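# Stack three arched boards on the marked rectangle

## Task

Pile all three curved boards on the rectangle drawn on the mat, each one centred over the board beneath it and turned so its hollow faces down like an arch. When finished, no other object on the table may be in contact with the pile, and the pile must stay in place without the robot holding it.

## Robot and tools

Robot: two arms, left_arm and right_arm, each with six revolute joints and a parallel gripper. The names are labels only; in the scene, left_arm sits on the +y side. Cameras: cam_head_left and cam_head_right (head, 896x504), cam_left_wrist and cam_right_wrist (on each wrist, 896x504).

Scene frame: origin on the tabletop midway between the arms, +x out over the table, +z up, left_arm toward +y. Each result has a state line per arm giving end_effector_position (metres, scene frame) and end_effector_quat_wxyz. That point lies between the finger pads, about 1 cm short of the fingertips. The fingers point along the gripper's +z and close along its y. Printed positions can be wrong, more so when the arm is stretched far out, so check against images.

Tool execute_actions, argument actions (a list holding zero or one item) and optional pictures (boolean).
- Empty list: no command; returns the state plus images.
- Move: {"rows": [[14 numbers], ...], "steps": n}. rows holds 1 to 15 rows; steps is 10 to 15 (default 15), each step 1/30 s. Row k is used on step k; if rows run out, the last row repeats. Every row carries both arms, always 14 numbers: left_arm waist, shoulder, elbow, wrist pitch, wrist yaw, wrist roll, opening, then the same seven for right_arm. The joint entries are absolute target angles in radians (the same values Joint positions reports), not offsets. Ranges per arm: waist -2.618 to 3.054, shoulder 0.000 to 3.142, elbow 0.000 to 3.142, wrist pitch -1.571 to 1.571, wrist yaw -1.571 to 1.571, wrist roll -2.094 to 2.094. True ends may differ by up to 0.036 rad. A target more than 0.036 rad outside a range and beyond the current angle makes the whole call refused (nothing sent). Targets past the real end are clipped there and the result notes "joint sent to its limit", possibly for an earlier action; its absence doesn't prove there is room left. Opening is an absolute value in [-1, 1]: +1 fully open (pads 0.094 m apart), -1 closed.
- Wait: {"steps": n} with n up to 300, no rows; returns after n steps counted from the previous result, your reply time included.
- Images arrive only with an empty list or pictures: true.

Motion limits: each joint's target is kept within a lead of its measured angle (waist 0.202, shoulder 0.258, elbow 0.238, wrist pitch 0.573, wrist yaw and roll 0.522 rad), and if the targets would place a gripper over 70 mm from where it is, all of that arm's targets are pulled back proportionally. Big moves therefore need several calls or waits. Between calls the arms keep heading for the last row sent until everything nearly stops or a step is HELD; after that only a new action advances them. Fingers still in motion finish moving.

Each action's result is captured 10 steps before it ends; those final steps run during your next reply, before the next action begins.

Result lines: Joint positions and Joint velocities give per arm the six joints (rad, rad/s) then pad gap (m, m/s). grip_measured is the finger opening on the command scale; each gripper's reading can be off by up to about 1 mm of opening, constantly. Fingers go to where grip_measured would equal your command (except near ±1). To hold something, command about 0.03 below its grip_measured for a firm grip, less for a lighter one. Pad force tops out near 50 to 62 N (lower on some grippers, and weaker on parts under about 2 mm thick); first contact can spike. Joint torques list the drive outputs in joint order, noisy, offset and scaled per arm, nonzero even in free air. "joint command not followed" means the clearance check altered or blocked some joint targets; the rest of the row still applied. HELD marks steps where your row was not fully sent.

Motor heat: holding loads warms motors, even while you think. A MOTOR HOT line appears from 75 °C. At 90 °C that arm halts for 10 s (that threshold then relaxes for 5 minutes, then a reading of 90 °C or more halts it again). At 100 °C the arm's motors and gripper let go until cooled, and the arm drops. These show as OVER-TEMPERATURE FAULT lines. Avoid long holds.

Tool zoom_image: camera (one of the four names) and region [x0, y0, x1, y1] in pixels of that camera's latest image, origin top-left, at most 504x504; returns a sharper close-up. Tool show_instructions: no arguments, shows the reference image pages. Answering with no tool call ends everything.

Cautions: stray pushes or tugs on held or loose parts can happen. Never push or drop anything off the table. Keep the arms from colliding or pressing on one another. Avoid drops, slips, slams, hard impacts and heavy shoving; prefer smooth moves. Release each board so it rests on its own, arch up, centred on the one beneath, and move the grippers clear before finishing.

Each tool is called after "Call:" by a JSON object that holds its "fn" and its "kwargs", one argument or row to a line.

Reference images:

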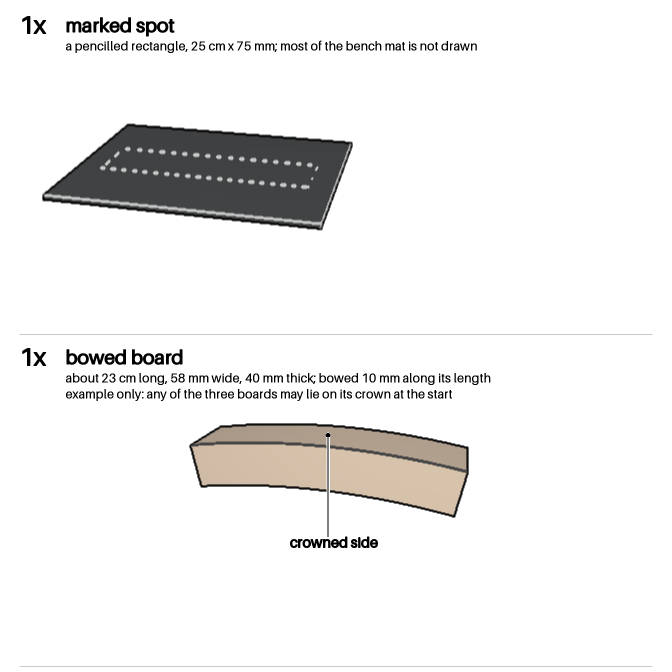

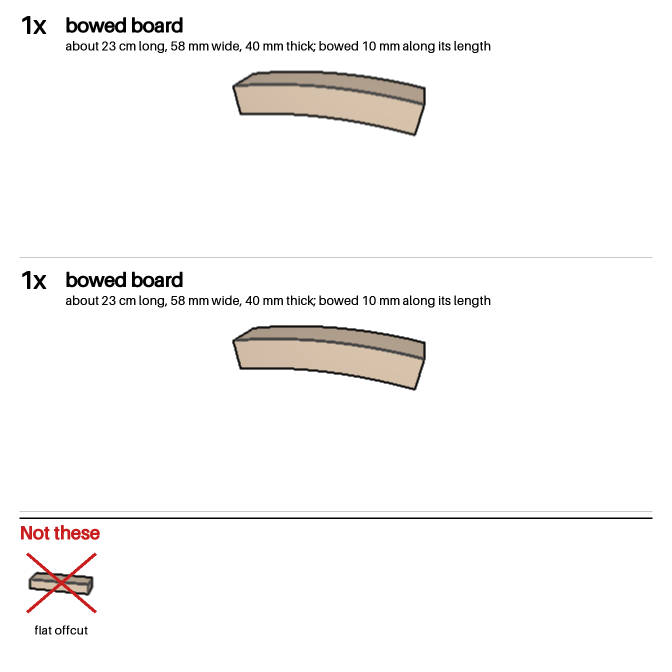

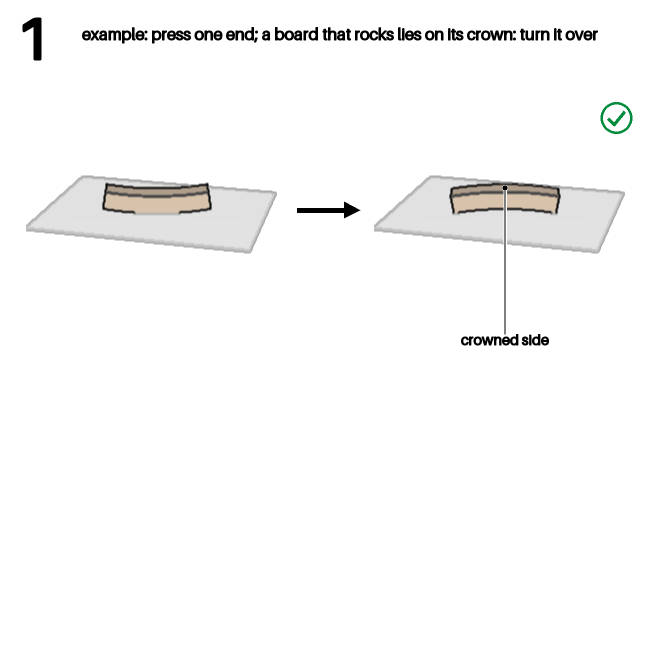

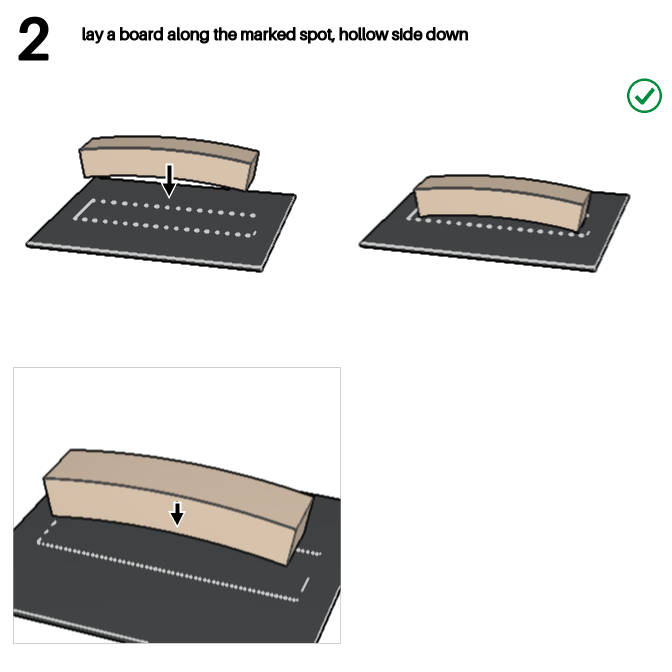

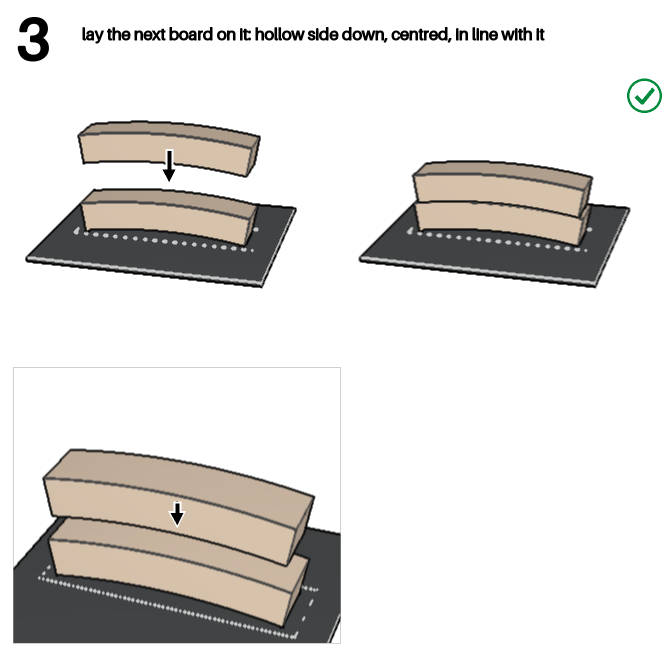

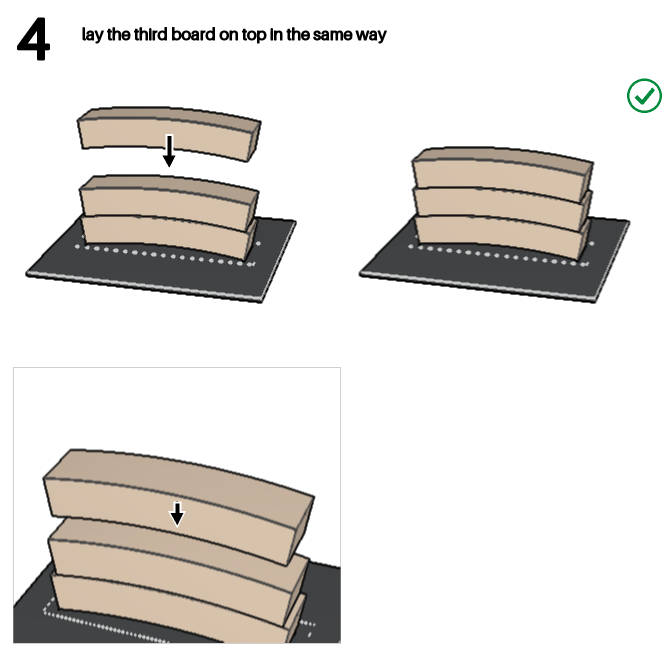

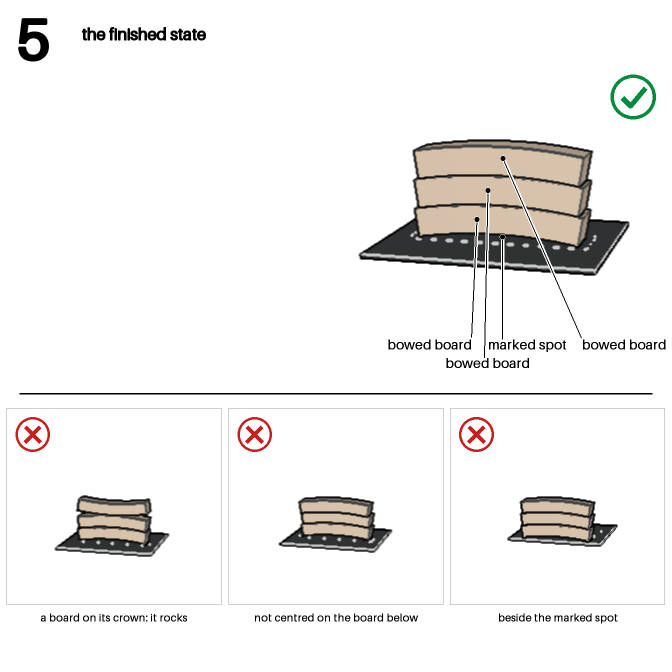

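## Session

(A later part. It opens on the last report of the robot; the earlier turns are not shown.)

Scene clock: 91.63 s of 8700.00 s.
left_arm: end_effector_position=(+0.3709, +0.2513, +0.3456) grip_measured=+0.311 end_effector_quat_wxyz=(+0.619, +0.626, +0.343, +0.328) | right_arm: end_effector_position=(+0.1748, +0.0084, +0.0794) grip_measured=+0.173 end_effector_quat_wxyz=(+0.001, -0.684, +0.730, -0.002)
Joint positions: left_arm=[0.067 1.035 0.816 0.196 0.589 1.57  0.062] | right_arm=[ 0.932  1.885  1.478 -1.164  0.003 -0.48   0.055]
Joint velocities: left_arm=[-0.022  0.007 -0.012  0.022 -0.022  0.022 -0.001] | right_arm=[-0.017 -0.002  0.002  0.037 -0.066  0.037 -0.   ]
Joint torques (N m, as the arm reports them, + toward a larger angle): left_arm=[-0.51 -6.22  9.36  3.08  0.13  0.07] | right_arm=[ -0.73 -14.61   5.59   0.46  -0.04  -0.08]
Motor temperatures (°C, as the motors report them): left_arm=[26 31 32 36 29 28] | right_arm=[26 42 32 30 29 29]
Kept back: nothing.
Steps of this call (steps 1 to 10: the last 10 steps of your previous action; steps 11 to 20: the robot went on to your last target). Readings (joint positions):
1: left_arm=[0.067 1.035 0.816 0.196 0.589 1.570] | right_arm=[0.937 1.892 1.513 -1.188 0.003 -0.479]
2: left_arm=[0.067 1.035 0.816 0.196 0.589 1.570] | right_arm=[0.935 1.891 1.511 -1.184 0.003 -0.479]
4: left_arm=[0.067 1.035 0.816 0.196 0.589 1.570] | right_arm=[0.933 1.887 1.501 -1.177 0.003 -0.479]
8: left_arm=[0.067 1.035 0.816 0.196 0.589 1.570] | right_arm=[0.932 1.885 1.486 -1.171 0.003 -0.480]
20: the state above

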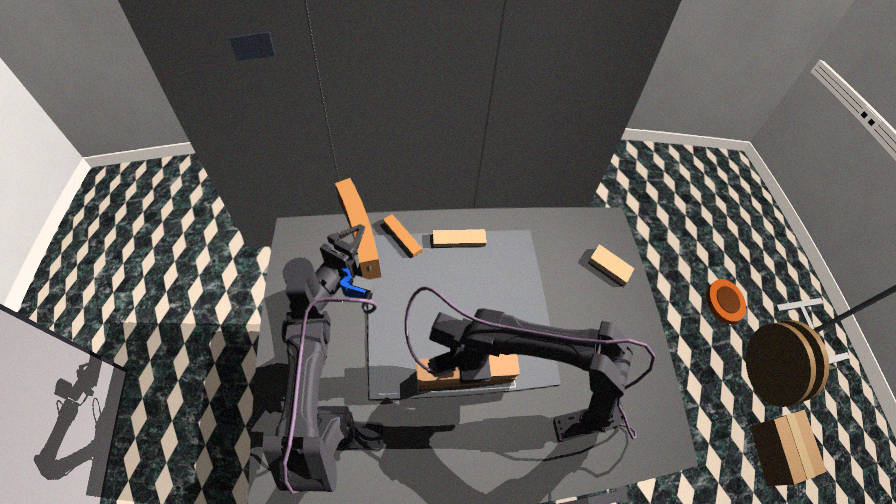

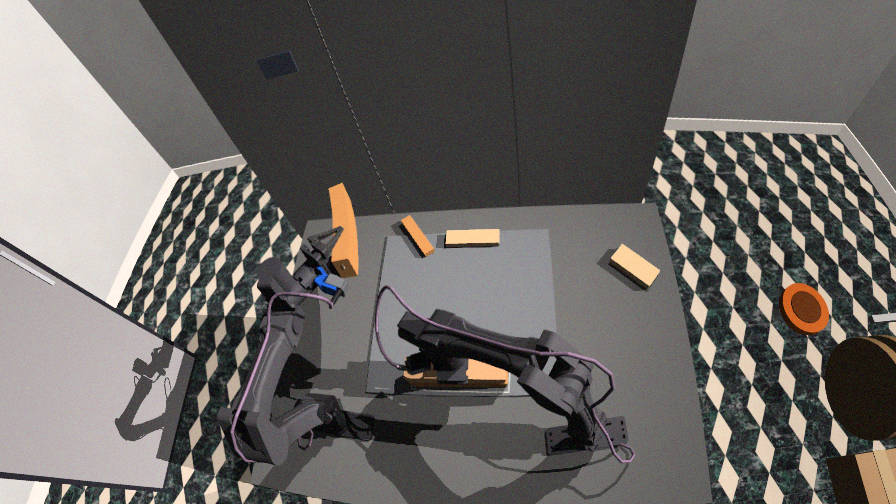

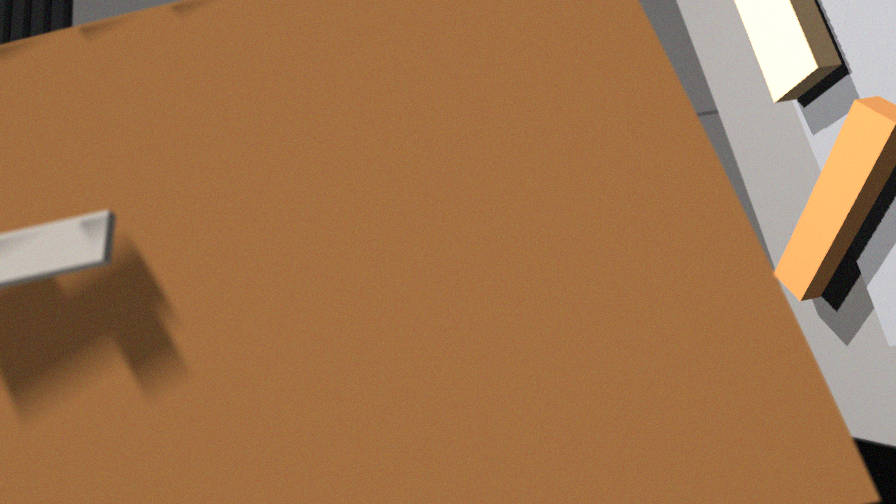

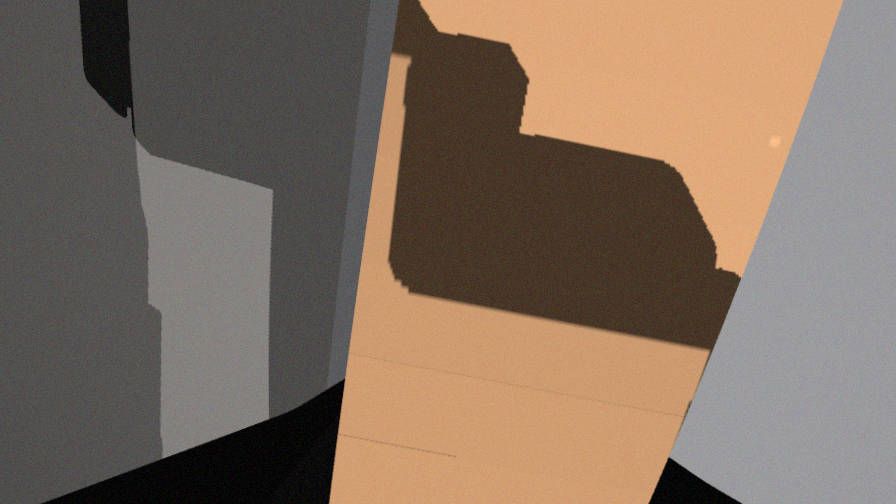

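Call:
{"fn": "execute_actions", "kwargs": {
  "actions": [
    {"rows": [[0.06,1.0,0.83,0.30,0.60,1.58,0.2, 0.922,1.848,1.464,-1.142,0,-0.488,0.1],[0.06,1.0,0.83,0.30,0.60,1.58,0.2, 0.922,1.848,1.461,-1.139,0,-0.488,0.1],[0.06,1.0,0.83,0.30,0.60,1.58,0.2, 0.922,1.848,1.458,-1.136,0,-0.488,0.1],[0.06,1.0,0.83,0.30,0.60,1.58,0.2, 0.922,1.848,1.456,-1.134,0,-0.488,0.1],[0.06,1.0,0.83,0.30,0.60,1.58,0.2, 0.922,1.848,1.455,-1.133,0,-0.488,0.1]], "steps": 10}
  ]
}}

Call:
{"fn": "execute_actions", "kwargs": {
  "actions": [
    {"steps": 18}
  ],
  "pictures": true
}}

Call:
{"fn": "zoom_image", "kwargs": {
  "camera": "cam_head_right",
  "region": [390, 340, 530, 410]
}}

Scene clock: 92.50 s of 8700.00 s.
left_arm: end_effector_position=(+0.3709, +0.2513, +0.3456) grip_measured=+0.311 end_effector_quat_wxyz=(+0.619, +0.626, +0.343, +0.328) | right_arm: end_effector_position=(+0.1749, +0.0085, +0.0794) grip_measured=+0.173 end_effector_quat_wxyz=(+0.001, -0.684, +0.730, -0.001)
Joint positions: left_arm=[0.067 1.035 0.816 0.196 0.589 1.57  0.062] | right_arm=[ 0.932  1.885  1.478 -1.163  0.003 -0.48   0.055]
Joint velocities: left_arm=[ 0.007 -0.002 -0.002  0.037 -0.037  0.066  0.   ] | right_arm=[-0.012 -0.012 -0.007  0.007 -0.007  0.007 -0.   ]
Joint torques (N m, as the arm reports them, + toward a larger angle): left_arm=[-0.59 -6.31  9.34  3.06  0.1   0.12] | right_arm=[ -0.73 -14.6    5.6    0.48  -0.03  -0.1 ]
Motor temperatures (°C, as the motors report them): left_arm=[26 31 32 36 29 28] | right_arm=[26 42 32 30 29 29]
Kept back: the last 10 steps of this action.
Steps of this call (steps 1 to 15: the robot went on to your last target; steps 16 to 26: nothing new was sent). Readings (joint positions):
1: left_arm=[0.067 1.035 0.816 0.196 0.589 1.570] | right_arm=[0.932 1.885 1.478 -1.163 0.003 -0.480]
2: left_arm=[0.067 1.035 0.816 0.196 0.589 1.570] | right_arm=[0.932 1.885 1.478 -1.163 0.003 -0.480]
4: left_arm=[0.067 1.035 0.816 0.196 0.589 1.570] | right_arm=[0.932 1.885 1.478 -1.163 0.003 -0.480]
8: left_arm=[0.067 1.035 0.816 0.196 0.589 1.570] | right_arm=[0.932 1.885 1.478 -1.163 0.003 -0.480]
26: the state above

Scene clock: 93.10 s of 8700.00 s.
left_arm: end_effector_position=(+0.3709, +0.2513, +0.3456) grip_measured=+0.311 end_effector_quat_wxyz=(+0.619, +0.626, +0.343, +0.328) | right_arm: end_effector_position=(+0.1763, +0.0109, +0.0795) grip_measured=+0.173 end_effector_quat_wxyz=(+0.006, -0.684, +0.730, +0.000)
Joint positions: left_arm=[0.067 1.035 0.816 0.196 0.589 1.57  0.062] | right_arm=[ 0.932  1.885  1.478 -1.152  0.003 -0.48   0.055]
Joint velocities: left_arm=[-0.007  0.002  0.002  0.037  0.037  0.037 -0.   ] | right_arm=[-0.017  0.002 -0.007 -0.081  0.037 -0.081 -0.   ]
Joint torques (N m, as the arm reports them, + toward a larger angle): left_arm=[-0.63 -6.25  9.33  3.04  0.14  0.11] | right_arm=[ -0.71 -14.57   4.52   0.5   -0.03  -0.1 ]
Motor temperatures (°C, as the motors report them): left_arm=[26 31 32 36 29 28] | right_arm=[26 42 32 30 29 29]
Kept back: nothing.
Steps of this call (steps 1 to 10: the last 10 steps of your previous action; steps 11 to 18: the robot went on to your last target). Readings (joint positions):
1: left_arm=[0.067 1.035 0.816 0.196 0.589 1.570] | right_arm=[0.932 1.885 1.478 -1.163 0.003 -0.480]
2: left_arm=[0.067 1.035 0.816 0.196 0.589 1.570] | right_arm=[0.932 1.885 1.478 -1.162 0.003 -0.480]
4: left_arm=[0.067 1.035 0.816 0.196 0.589 1.570] | right_arm=[0.932 1.885 1.478 -1.160 0.003 -0.480]
8: left_arm=[0.067 1.035 0.816 0.196 0.589 1.570] | right_arm=[0.932 1.885 1.478 -1.154 0.003 -0.480]
18: the state above

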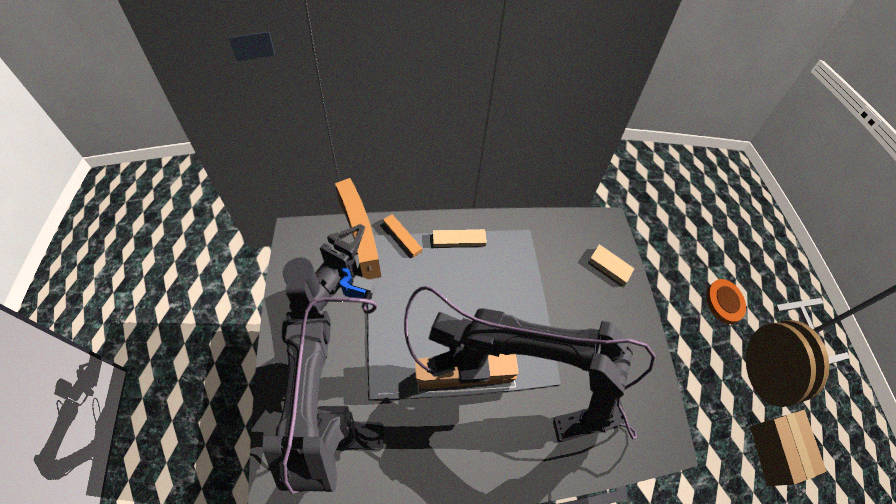

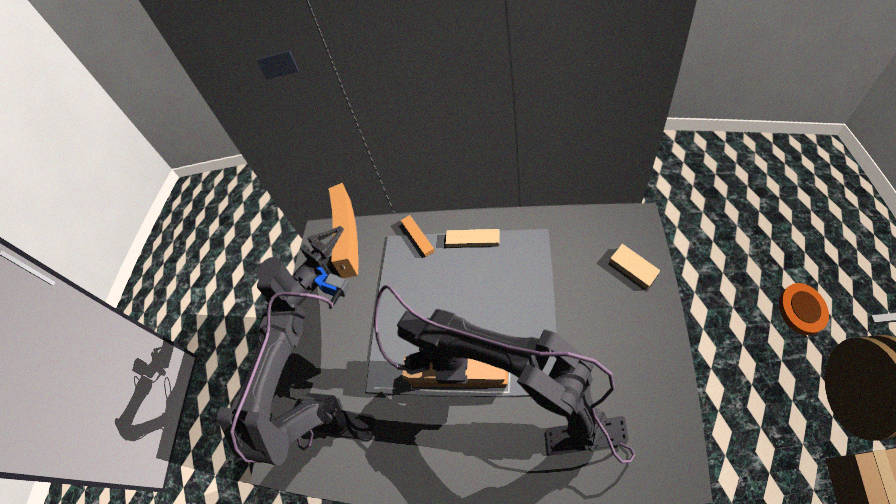

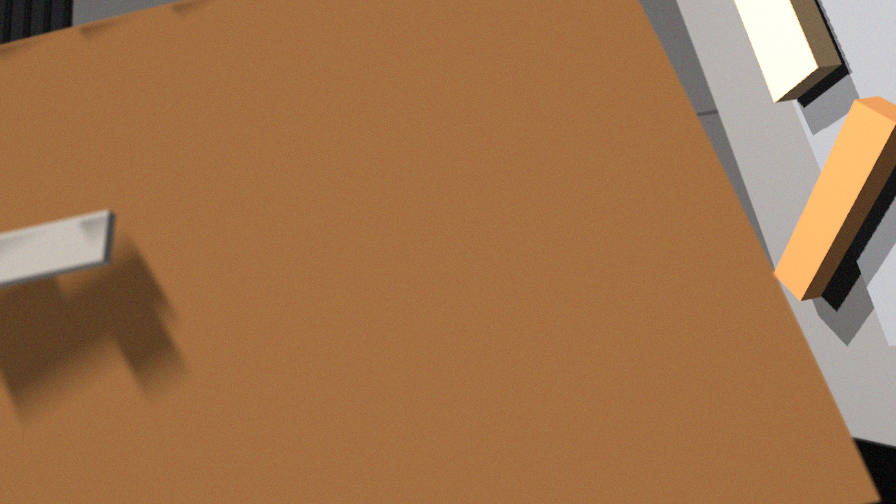

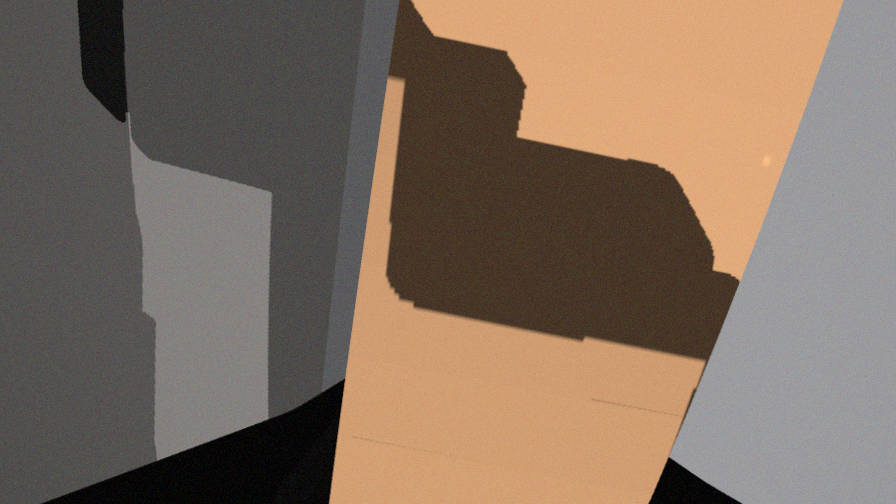

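Region (390, 340, 530, 410) of cam_head_right's 896x504 image, scaled by 3.600, with more detail than that image has.

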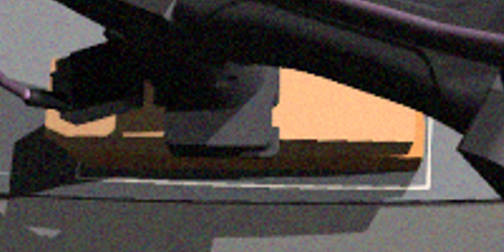

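Call:
{"fn": "execute_actions", "kwargs": {
  "actions": [
    {"rows": [[0.06,1.0,0.83,0.30,0.60,1.58,0.2, 0.922,1.848,1.452,-1.133,0,-0.488,0.1],[0.06,1.0,0.83,0.30,0.60,1.58,0.2, 0.922,1.848,1.449,-1.133,0,-0.488,0.1],[0.06,1.0,0.83,0.30,0.60,1.58,0.2, 0.922,1.848,1.448,-1.133,0,-0.488,0.1],[0.06,1.0,0.83,0.30,0.60,1.58,0.2, 0.922,1.848,1.448,-1.133,0,-0.488,0.1],[0.06,1.0,0.83,0.30,0.60,1.58,0.2, 0.922,1.848,1.452,-1.133,0,-0.488,0.1]], "steps": 10}
  ]
}}

Call:
{"fn": "execute_actions", "kwargs": {
  "actions": [
    {"steps": 16}
  ],
  "pictures": true
}}

Call:
{"fn": "zoom_image", "kwargs": {
  "camera": "cam_head_right",
  "region": [470, 350, 520, 400]
}}

Scene clock: 94.10 s of 8700.00 s.
left_arm: end_effector_position=(+0.3709, +0.2513, +0.3456) grip_measured=+0.311 end_effector_quat_wxyz=(+0.619, +0.626, +0.343, +0.328) | right_arm: end_effector_position=(+0.1764, +0.0110, +0.0795) grip_measured=+0.173 end_effector_quat_wxyz=(+0.006, -0.684, +0.730, +0.000)
Joint positions: left_arm=[0.067 1.035 0.816 0.196 0.589 1.57  0.062] | right_arm=[ 0.932  1.885  1.478 -1.152  0.003 -0.48   0.055]
Joint velocities: left_arm=[ 0.007  0.002  0.002 -0.037  0.081  0.007 -0.001] | right_arm=[ 0.002  0.007  0.002  0.066  0.037 -0.081  0.   ]
Joint torques (N m, as the arm reports them, + toward a larger angle): left_arm=[-0.61 -6.22  9.4   3.06  0.1   0.1 ] | right_arm=[ -0.71 -14.61   4.52   0.52  -0.03  -0.09]
Motor temperatures (°C, as the motors report them): left_arm=[26 31 32 36 29 28] | right_arm=[26 42 32 30 29 29]
Kept back: the last 10 steps of this action.
Steps of this call (steps 1 to 15: the robot went on to your last target; steps 16 to 30: nothing new was sent). Readings (joint positions):
1: left_arm=[0.067 1.035 0.816 0.196 0.589 1.570] | right_arm=[0.932 1.885 1.478 -1.152 0.003 -0.480]
2: left_arm=[0.067 1.035 0.816 0.196 0.589 1.570] | right_arm=[0.932 1.885 1.478 -1.152 0.003 -0.480]
4: left_arm=[0.067 1.035 0.816 0.196 0.589 1.570] | right_arm=[0.932 1.885 1.478 -1.152 0.003 -0.480]
8: left_arm=[0.067 1.035 0.816 0.196 0.589 1.570] | right_arm=[0.932 1.885 1.478 -1.152 0.003 -0.480]
30: the state above

Scene clock: 94.63 s of 8700.00 s.
left_arm: end_effector_position=(+0.3709, +0.2513, +0.3456) grip_measured=+0.311 end_effector_quat_wxyz=(+0.619, +0.626, +0.343, +0.328) | right_arm: end_effector_position=(+0.1742, +0.0073, +0.0753) grip_measured=+0.173 end_effector_quat_wxyz=(+0.000, -0.684, +0.730, -0.002)
Joint positions: left_arm=[0.067 1.035 0.816 0.196 0.589 1.57  0.062] | right_arm=[ 0.932  1.883  1.459 -1.147  0.003 -0.48   0.055]
Joint velocities: left_arm=[-0.007 -0.007  0.002  0.037 -0.007  0.022 -0.   ] | right_arm=[-0.017 -0.012 -0.007 -0.022 -0.022 -0.007  0.   ]
Joint torques (N m, as the arm reports them, + toward a larger angle): left_arm=[-0.54 -6.25  9.29  3.01  0.12  0.1 ] | right_arm=[ -0.72 -14.4    5.78   0.42  -0.04  -0.09]
Motor temperatures (°C, as the motors report them): left_arm=[26 31 32 37 29 28] | right_arm=[26 42 32 30 29 29]
Kept back: nothing.
Steps of this call (steps 1 to 10: the last 10 steps of your previous action; steps 11 to 16: the robot went on to your last target). Readings (joint positions):
1: left_arm=[0.067 1.035 0.816 0.196 0.589 1.570] | right_arm=[0.932 1.885 1.476 -1.150 0.003 -0.480]
2: left_arm=[0.067 1.035 0.816 0.196 0.589 1.570] | right_arm=[0.932 1.884 1.472 -1.148 0.003 -0.480]
4: left_arm=[0.067 1.035 0.816 0.196 0.589 1.570] | right_arm=[0.932 1.883 1.464 -1.147 0.003 -0.480]
8: left_arm=[0.067 1.035 0.816 0.196 0.589 1.570] | right_arm=[0.932 1.883 1.459 -1.147 0.003 -0.480]
16: the state above

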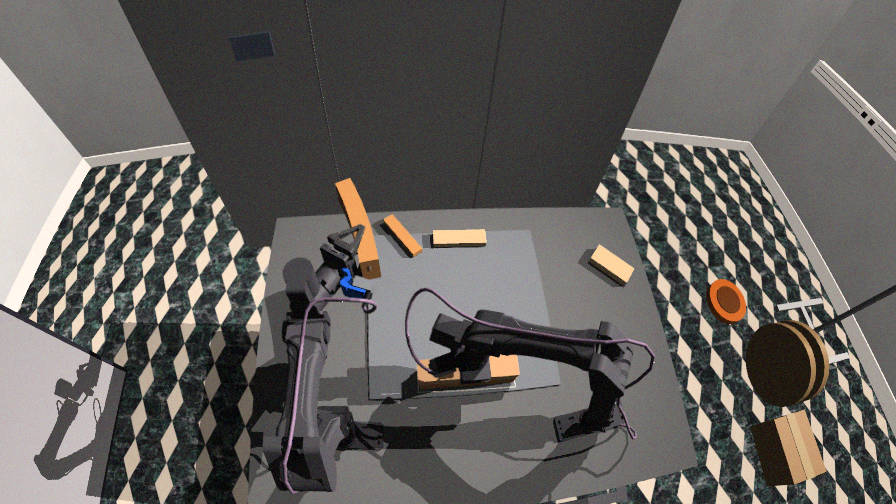

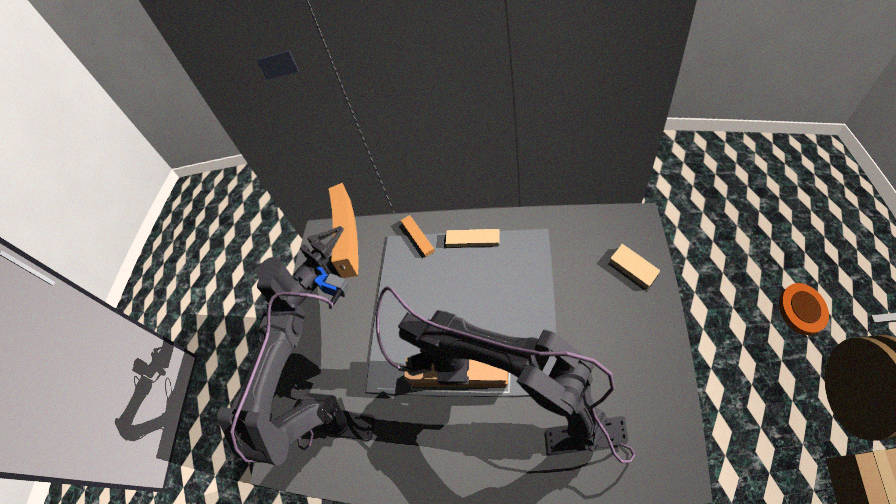

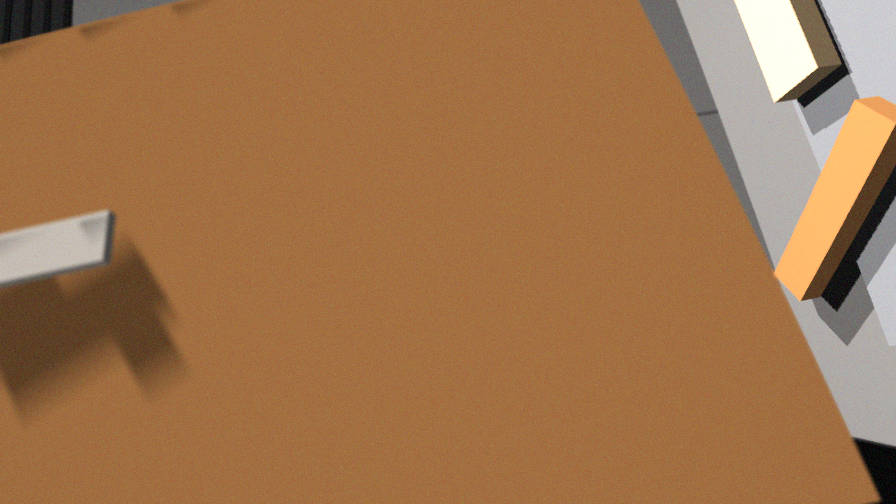

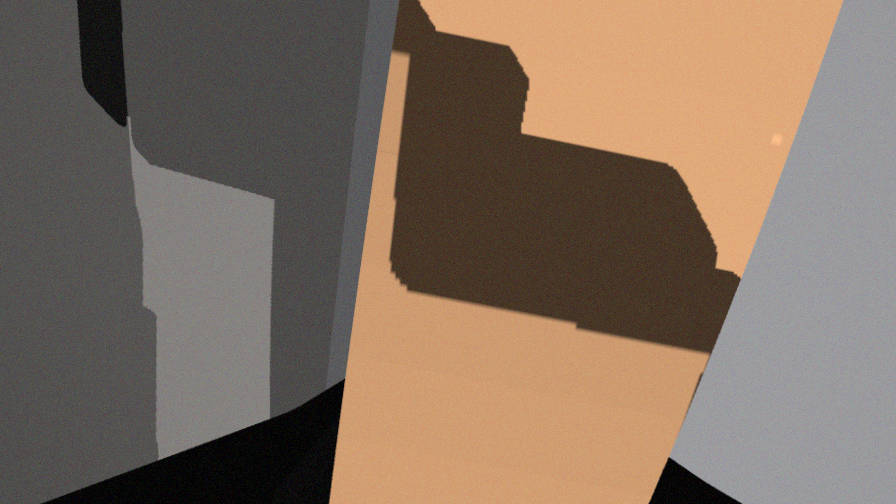

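Region (470, 350, 520, 400) of cam_head_right's 896x504 image, scaled by 10.080, with more detail than that image has.

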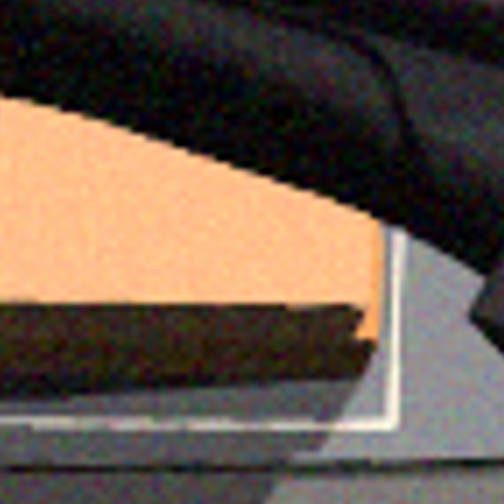

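Call:
{"fn": "execute_actions", "kwargs": {
  "actions": [
    {"rows": [[0.06,1.0,0.83,0.30,0.60,1.58,0.2, 0.926,1.86,1.456,-1.14,0,-0.484,0.16],[0.06,1.0,0.83,0.30,0.60,1.58,0.2, 0.926,1.86,1.456,-1.14,0,-0.484,0.2],[0.06,1.0,0.83,0.30,0.60,1.58,0.2, 0.926,1.86,1.456,-1.14,0,-0.484,0.25],[0.06,1.0,0.83,0.30,0.60,1.58,0.2, 0.926,1.86,1.456,-1.14,0,-0.484,0.32],[0.06,1.0,0.83,0.30,0.60,1.58,0.2, 0.926,1.86,1.456,-1.14,0,-0.484,0.4],[0.06,1.0,0.83,0.30,0.60,1.58,0.2, 0.926,1.86,1.456,-1.14,0,-0.484,0.5],[0.06,1.0,0.83,0.30,0.60,1.58,0.2, 0.926,1.86,1.456,-1.14,0,-0.484,0.6],[0.06,1.0,0.83,0.30,0.60,1.58,0.2, 0.926,1.86,1.47,-1.15,0,-0.484,0.7],[0.06,1.0,0.83,0.30,0.60,1.58,0.2, 0.926,1.86,1.49,-1.165,0,-0.484,0.7],[0.06,1.0,0.83,0.30,0.60,1.58,0.2, 0.926,1.86,1.51,-1.185,0,-0.484,0.7],[0.06,1.0,0.83,0.30,0.60,1.58,0.2, 0.926,1.86,1.535,-1.21,0,-0.484,0.7],[0.06,1.0,0.83,0.30,0.60,1.58,0.2, 0.926,1.86,1.56,-1.235,0,-0.484,0.7],[0.06,1.0,0.83,0.30,0.60,1.58,0.2, 0.926,1.86,1.585,-1.26,0,-0.484,0.7],[0.06,1.0,0.83,0.30,0.60,1.58,0.2, 0.926,1.86,1.61,-1.285,0,-0.484,0.7],[0.06,1.0,0.83,0.30,0.60,1.58,0.2, 0.926,1.86,1.635,-1.31,0,-0.484,0.7]], "steps": 15}
  ]
}}

Call:
{"fn": "execute_actions", "kwargs": {
  "actions": [
    {"rows": [[0.06,1.0,0.83,0.30,0.60,1.58,0.2, 0.926,1.85,1.66,-1.34,0,-0.484,0.7],[0.06,1.0,0.83,0.30,0.60,1.58,0.2, 0.926,1.84,1.68,-1.37,0,-0.484,0.7],[0.06,1.0,0.83,0.30,0.60,1.58,0.2, 0.926,1.825,1.695,-1.40,0,-0.484,0.7],[0.06,1.0,0.83,0.30,0.60,1.58,0.2, 0.92,1.805,1.705,-1.425,0,-0.484,0.7],[0.06,1.0,0.83,0.30,0.60,1.58,0.2, 0.91,1.78,1.71,-1.445,0,-0.484,0.7],[0.06,1.0,0.83,0.30,0.60,1.58,0.2, 0.895,1.755,1.71,-1.46,0,-0.484,0.75],[0.06,1.0,0.83,0.30,0.60,1.58,0.2, 0.875,1.73,1.71,-1.47,0,-0.484,0.8],[0.06,1.0,0.83,0.30,0.60,1.58,0.2, 0.85,1.705,1.71,-1.475,0,-0.484,0.85],[0.06,1.0,0.83,0.30,0.60,1.58,0.2, 0.825,1.68,1.705,-1.475,0,-0.484,0.9],[0.06,1.0,0.83,0.30,0.60,1.58,0.2, 0.80,1.66,1.70,-1.475,0,-0.484,0.95],[0.06,1.0,0.83,0.30,0.60,1.58,0.2, 0.775,1.64,1.695,-1.475,0,-0.484,1],[0.06,1.0,0.83,0.30,0.60,1.58,0.2, 0.755,1.625,1.69,-1.475,0,-0.484,1],[0.06,1.0,0.83,0.30,0.60,1.58,0.2, 0.74,1.612,1.685,-1.475,0,-0.484,1],[0.06,1.0,0.83,0.30,0.60,1.58,0.2, 0.73,1.604,1.68,-1.475,0,-0.484,1],[0.06,1.0,0.83,0.30,0.60,1.58,0.2, 0.725,1.60,1.68,-1.475,0,-0.484,1]], "steps": 15}
  ]
}}

Call:
{"fn": "execute_actions", "kwargs": {
  "actions": [
    {"steps": 20}
  ],
  "pictures": true
}}

Scene clock: 96.23 s of 8700.00 s.
left_arm: end_effector_position=(+0.3709, +0.2513, +0.3456) grip_measured=+0.311 end_effector_quat_wxyz=(+0.619, +0.626, +0.343, +0.328) | right_arm: end_effector_position=(+0.1742, +0.0073, +0.0753) grip_measured=+0.360 end_effector_quat_wxyz=(+0.000, -0.684, +0.730, -0.002)
Joint positions: left_arm=[0.067 1.035 0.816 0.196 0.589 1.57  0.062] | right_arm=[ 0.932  1.883  1.459 -1.147  0.003 -0.48   0.064]
Joint velocities: left_arm=[ 0.012  0.007 -0.012 -0.037  0.022 -0.007  0.001] | right_arm=[-0.002 -0.002  0.022 -0.037  0.007 -0.022  0.075]
Joint torques (N m, as the arm reports them, + toward a larger angle): left_arm=[-0.7  -6.18  9.41  3.05  0.12  0.09] | right_arm=[ -0.44 -13.32   6.14   0.34  -0.03  -0.06]
Motor temperatures (°C, as the motors report them): left_arm=[26 31 32 37 29 28] | right_arm=[26 42 32 30 29 29]
Steps of this call (steps 1 to 15: the robot went on to your last target; steps 16 to 43: nothing new was sent; steps 44 to 48: the first 5 steps of this action). Readings (joint positions):
44: left_arm=[0.067 1.035 0.816 0.196 0.589 1.570] | right_arm=[0.932 1.883 1.459 -1.147 0.003 -0.480]
45: left_arm=[0.067 1.035 0.816 0.196 0.589 1.570] | right_arm=[0.932 1.883 1.459 -1.147 0.003 -0.480]
47: left_arm=[0.067 1.035 0.816 0.196 0.589 1.570] | right_arm=[0.932 1.883 1.459 -1.147 0.003 -0.480]
48: the state above

Scene clock: 96.73 s of 8700.00 s.
left_arm: end_effector_position=(+0.3709, +0.2513, +0.3456) grip_measured=+0.311 end_effector_quat_wxyz=(+0.619, +0.626, +0.343, +0.328) | right_arm: end_effector_position=(+0.1805, +0.0170, +0.1377) grip_measured=+0.697 end_effector_quat_wxyz=(+0.031, -0.683, +0.730, +0.007)
Joint positions: left_arm=[0.067 1.035 0.816 0.196 0.589 1.57  0.062] | right_arm=[ 0.931  1.85   1.663 -1.319  0.003 -0.48   0.08 ]
Joint velocities: left_arm=[-0.002  0.007 -0.002  0.022 -0.037 -0.022 -0.001] | right_arm=[-0.037 -0.466  0.261 -0.681 -0.007 -0.051  0.   ]
Joint torques (N m, as the arm reports them, + toward a larger angle): left_arm=[-0.63 -6.31  9.14  3.02  0.12  0.05] | right_arm=[ -1.43 -14.87   9.04   0.01  -0.02  -0.06]
Motor temperatures (°C, as the motors report them): left_arm=[26 31 32 37 29 28] | right_arm=[26 42 32 30 29 29]
Steps of this call (steps 1 to 10: the last 10 steps of your previous action; steps 11 to 15: the first 5 steps of this action). Readings (joint positions):
11: left_arm=[0.067 1.035 0.816 0.196 0.589 1.570] | right_arm=[0.932 1.883 1.586 -1.242 0.003 -0.480]
12: left_arm=[0.067 1.035 0.816 0.196 0.589 1.570] | right_arm=[0.932 1.880 1.611 -1.259 0.003 -0.480]
14: left_arm=[0.067 1.035 0.816 0.196 0.589 1.570] | right_arm=[0.932 1.865 1.651 -1.298 0.003 -0.480]
15: the state above

Scene clock: 97.40 s of 8700.00 s.
left_arm: end_effector_position=(+0.3709, +0.2513, +0.3456) grip_measured=+0.311 end_effector_quat_wxyz=(+0.619, +0.626, +0.343, +0.328) | right_arm: end_effector_position=(+0.2086, -0.0621, +0.2157) grip_measured=+1.000 end_effector_quat_wxyz=(+0.091, -0.602, +0.793, +0.012)
Joint positions: left_arm=[0.067 1.035 0.816 0.196 0.589 1.57  0.062] | right_arm=[ 0.725  1.604  1.676 -1.458  0.008 -0.48   0.094]
Joint velocities: left_arm=[ 0.002  0.027 -0.002  0.007 -0.007  0.007 -0.001] | right_arm=[-0.012  0.002 -0.012  0.051 -0.022  0.007  0.   ]
Joint torques (N m, as the arm reports them, + toward a larger angle): left_arm=[-0.66 -6.14  9.46  3.02  0.12  0.05] | right_arm=[-0.04 -8.32  6.8   0.46 -0.07 -0.05]
Motor temperatures (°C, as the motors report them): left_arm=[26 31 32 37 29 28] | right_arm=[26 42 32 30 29 29]
Kept back: nothing.
Steps of this call (steps 1 to 10: the last 10 steps of your previous action; steps 11 to 20: the robot went on to your last target). Readings (joint positions):
1: left_arm=[0.067 1.035 0.816 0.196 0.589 1.570] | right_arm=[0.928 1.831 1.670 -1.339 0.003 -0.480]
2: left_arm=[0.067 1.035 0.816 0.196 0.589 1.570] | right_arm=[0.921 1.807 1.674 -1.359 0.002 -0.480]
4: left_arm=[0.067 1.035 0.816 0.196 0.589 1.570] | right_arm=[0.888 1.753 1.676 -1.393 0.001 -0.480]
8: left_arm=[0.067 1.035 0.816 0.196 0.589 1.570] | right_arm=[0.779 1.652 1.676 -1.432 0.002 -0.480]
20: the state above

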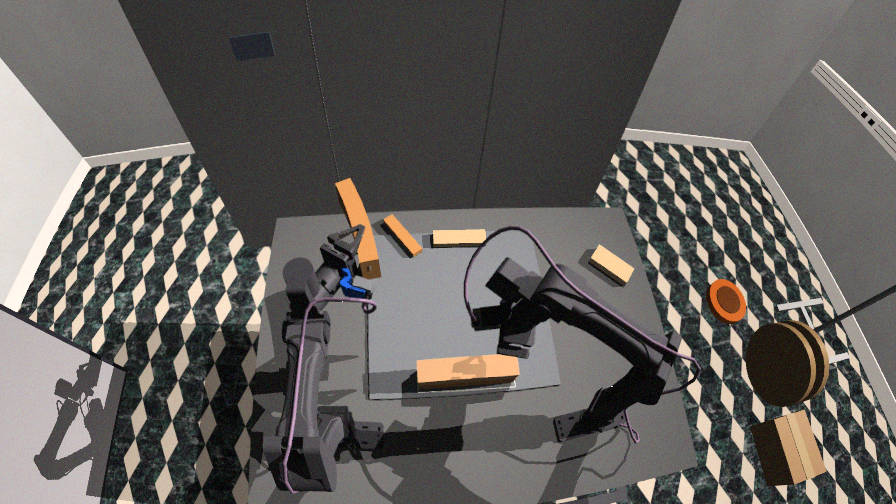

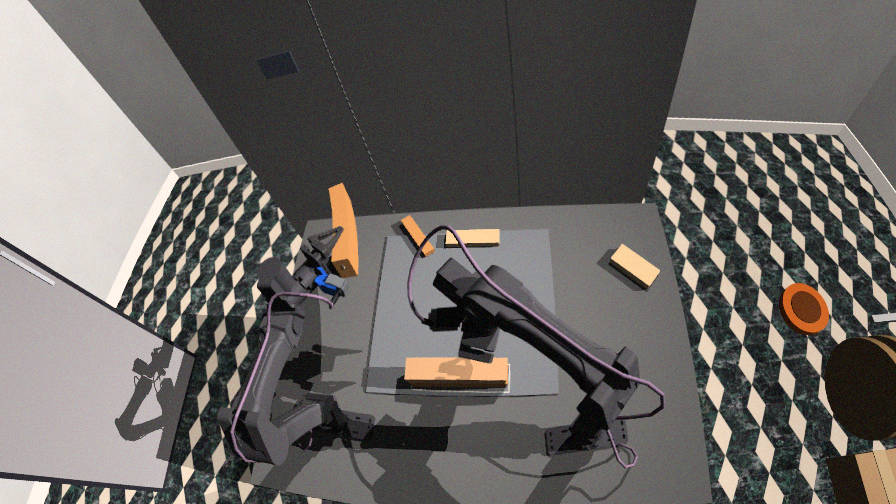

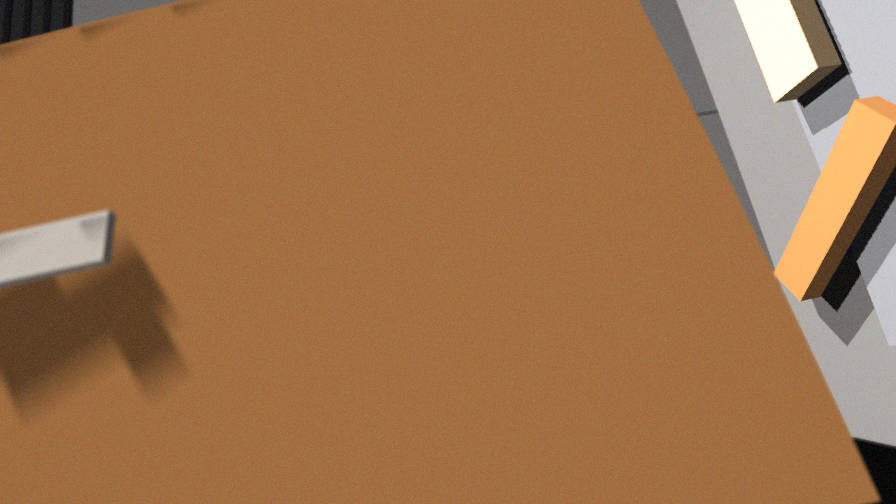

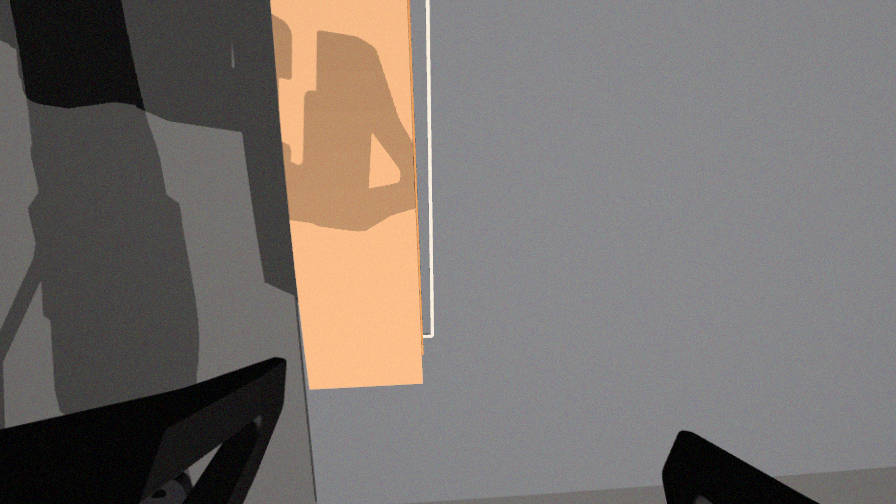

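Call:
{"fn": "zoom_image", "kwargs": {
  "camera": "cam_head_left",
  "region": [400, 340, 540, 410]
}}

Call:
{"fn": "zoom_image", "kwargs": {
  "camera": "cam_head_left",
  "region": [280, 160, 420, 320]
}}

Call:
{"fn": "zoom_image", "kwargs": {
  "camera": "cam_head_right",
  "region": [260, 160, 400, 320]
}}

Region (400, 340, 540, 410) of cam_head_left's 896x504 image, scaled by 3.600, with more detail than that image has.

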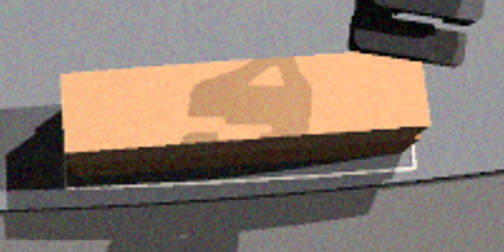

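Region (280, 160, 420, 320) of cam_head_left's 896x504 image, scaled by 3.150, with more detail than that image has; it fills the left 441 columns of this view, and the rest is white.

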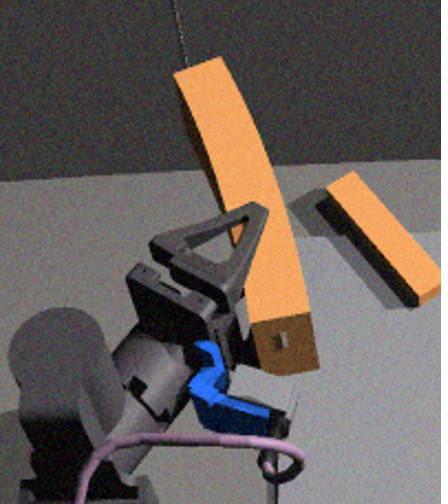

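Region (260, 160, 400, 320) of cam_head_right's 896x504 image, scaled by 3.150, with more detail than that image has; it fills the left 441 columns of this view, and the rest is white.

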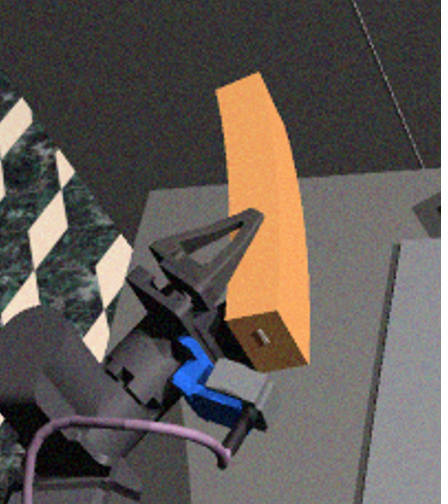

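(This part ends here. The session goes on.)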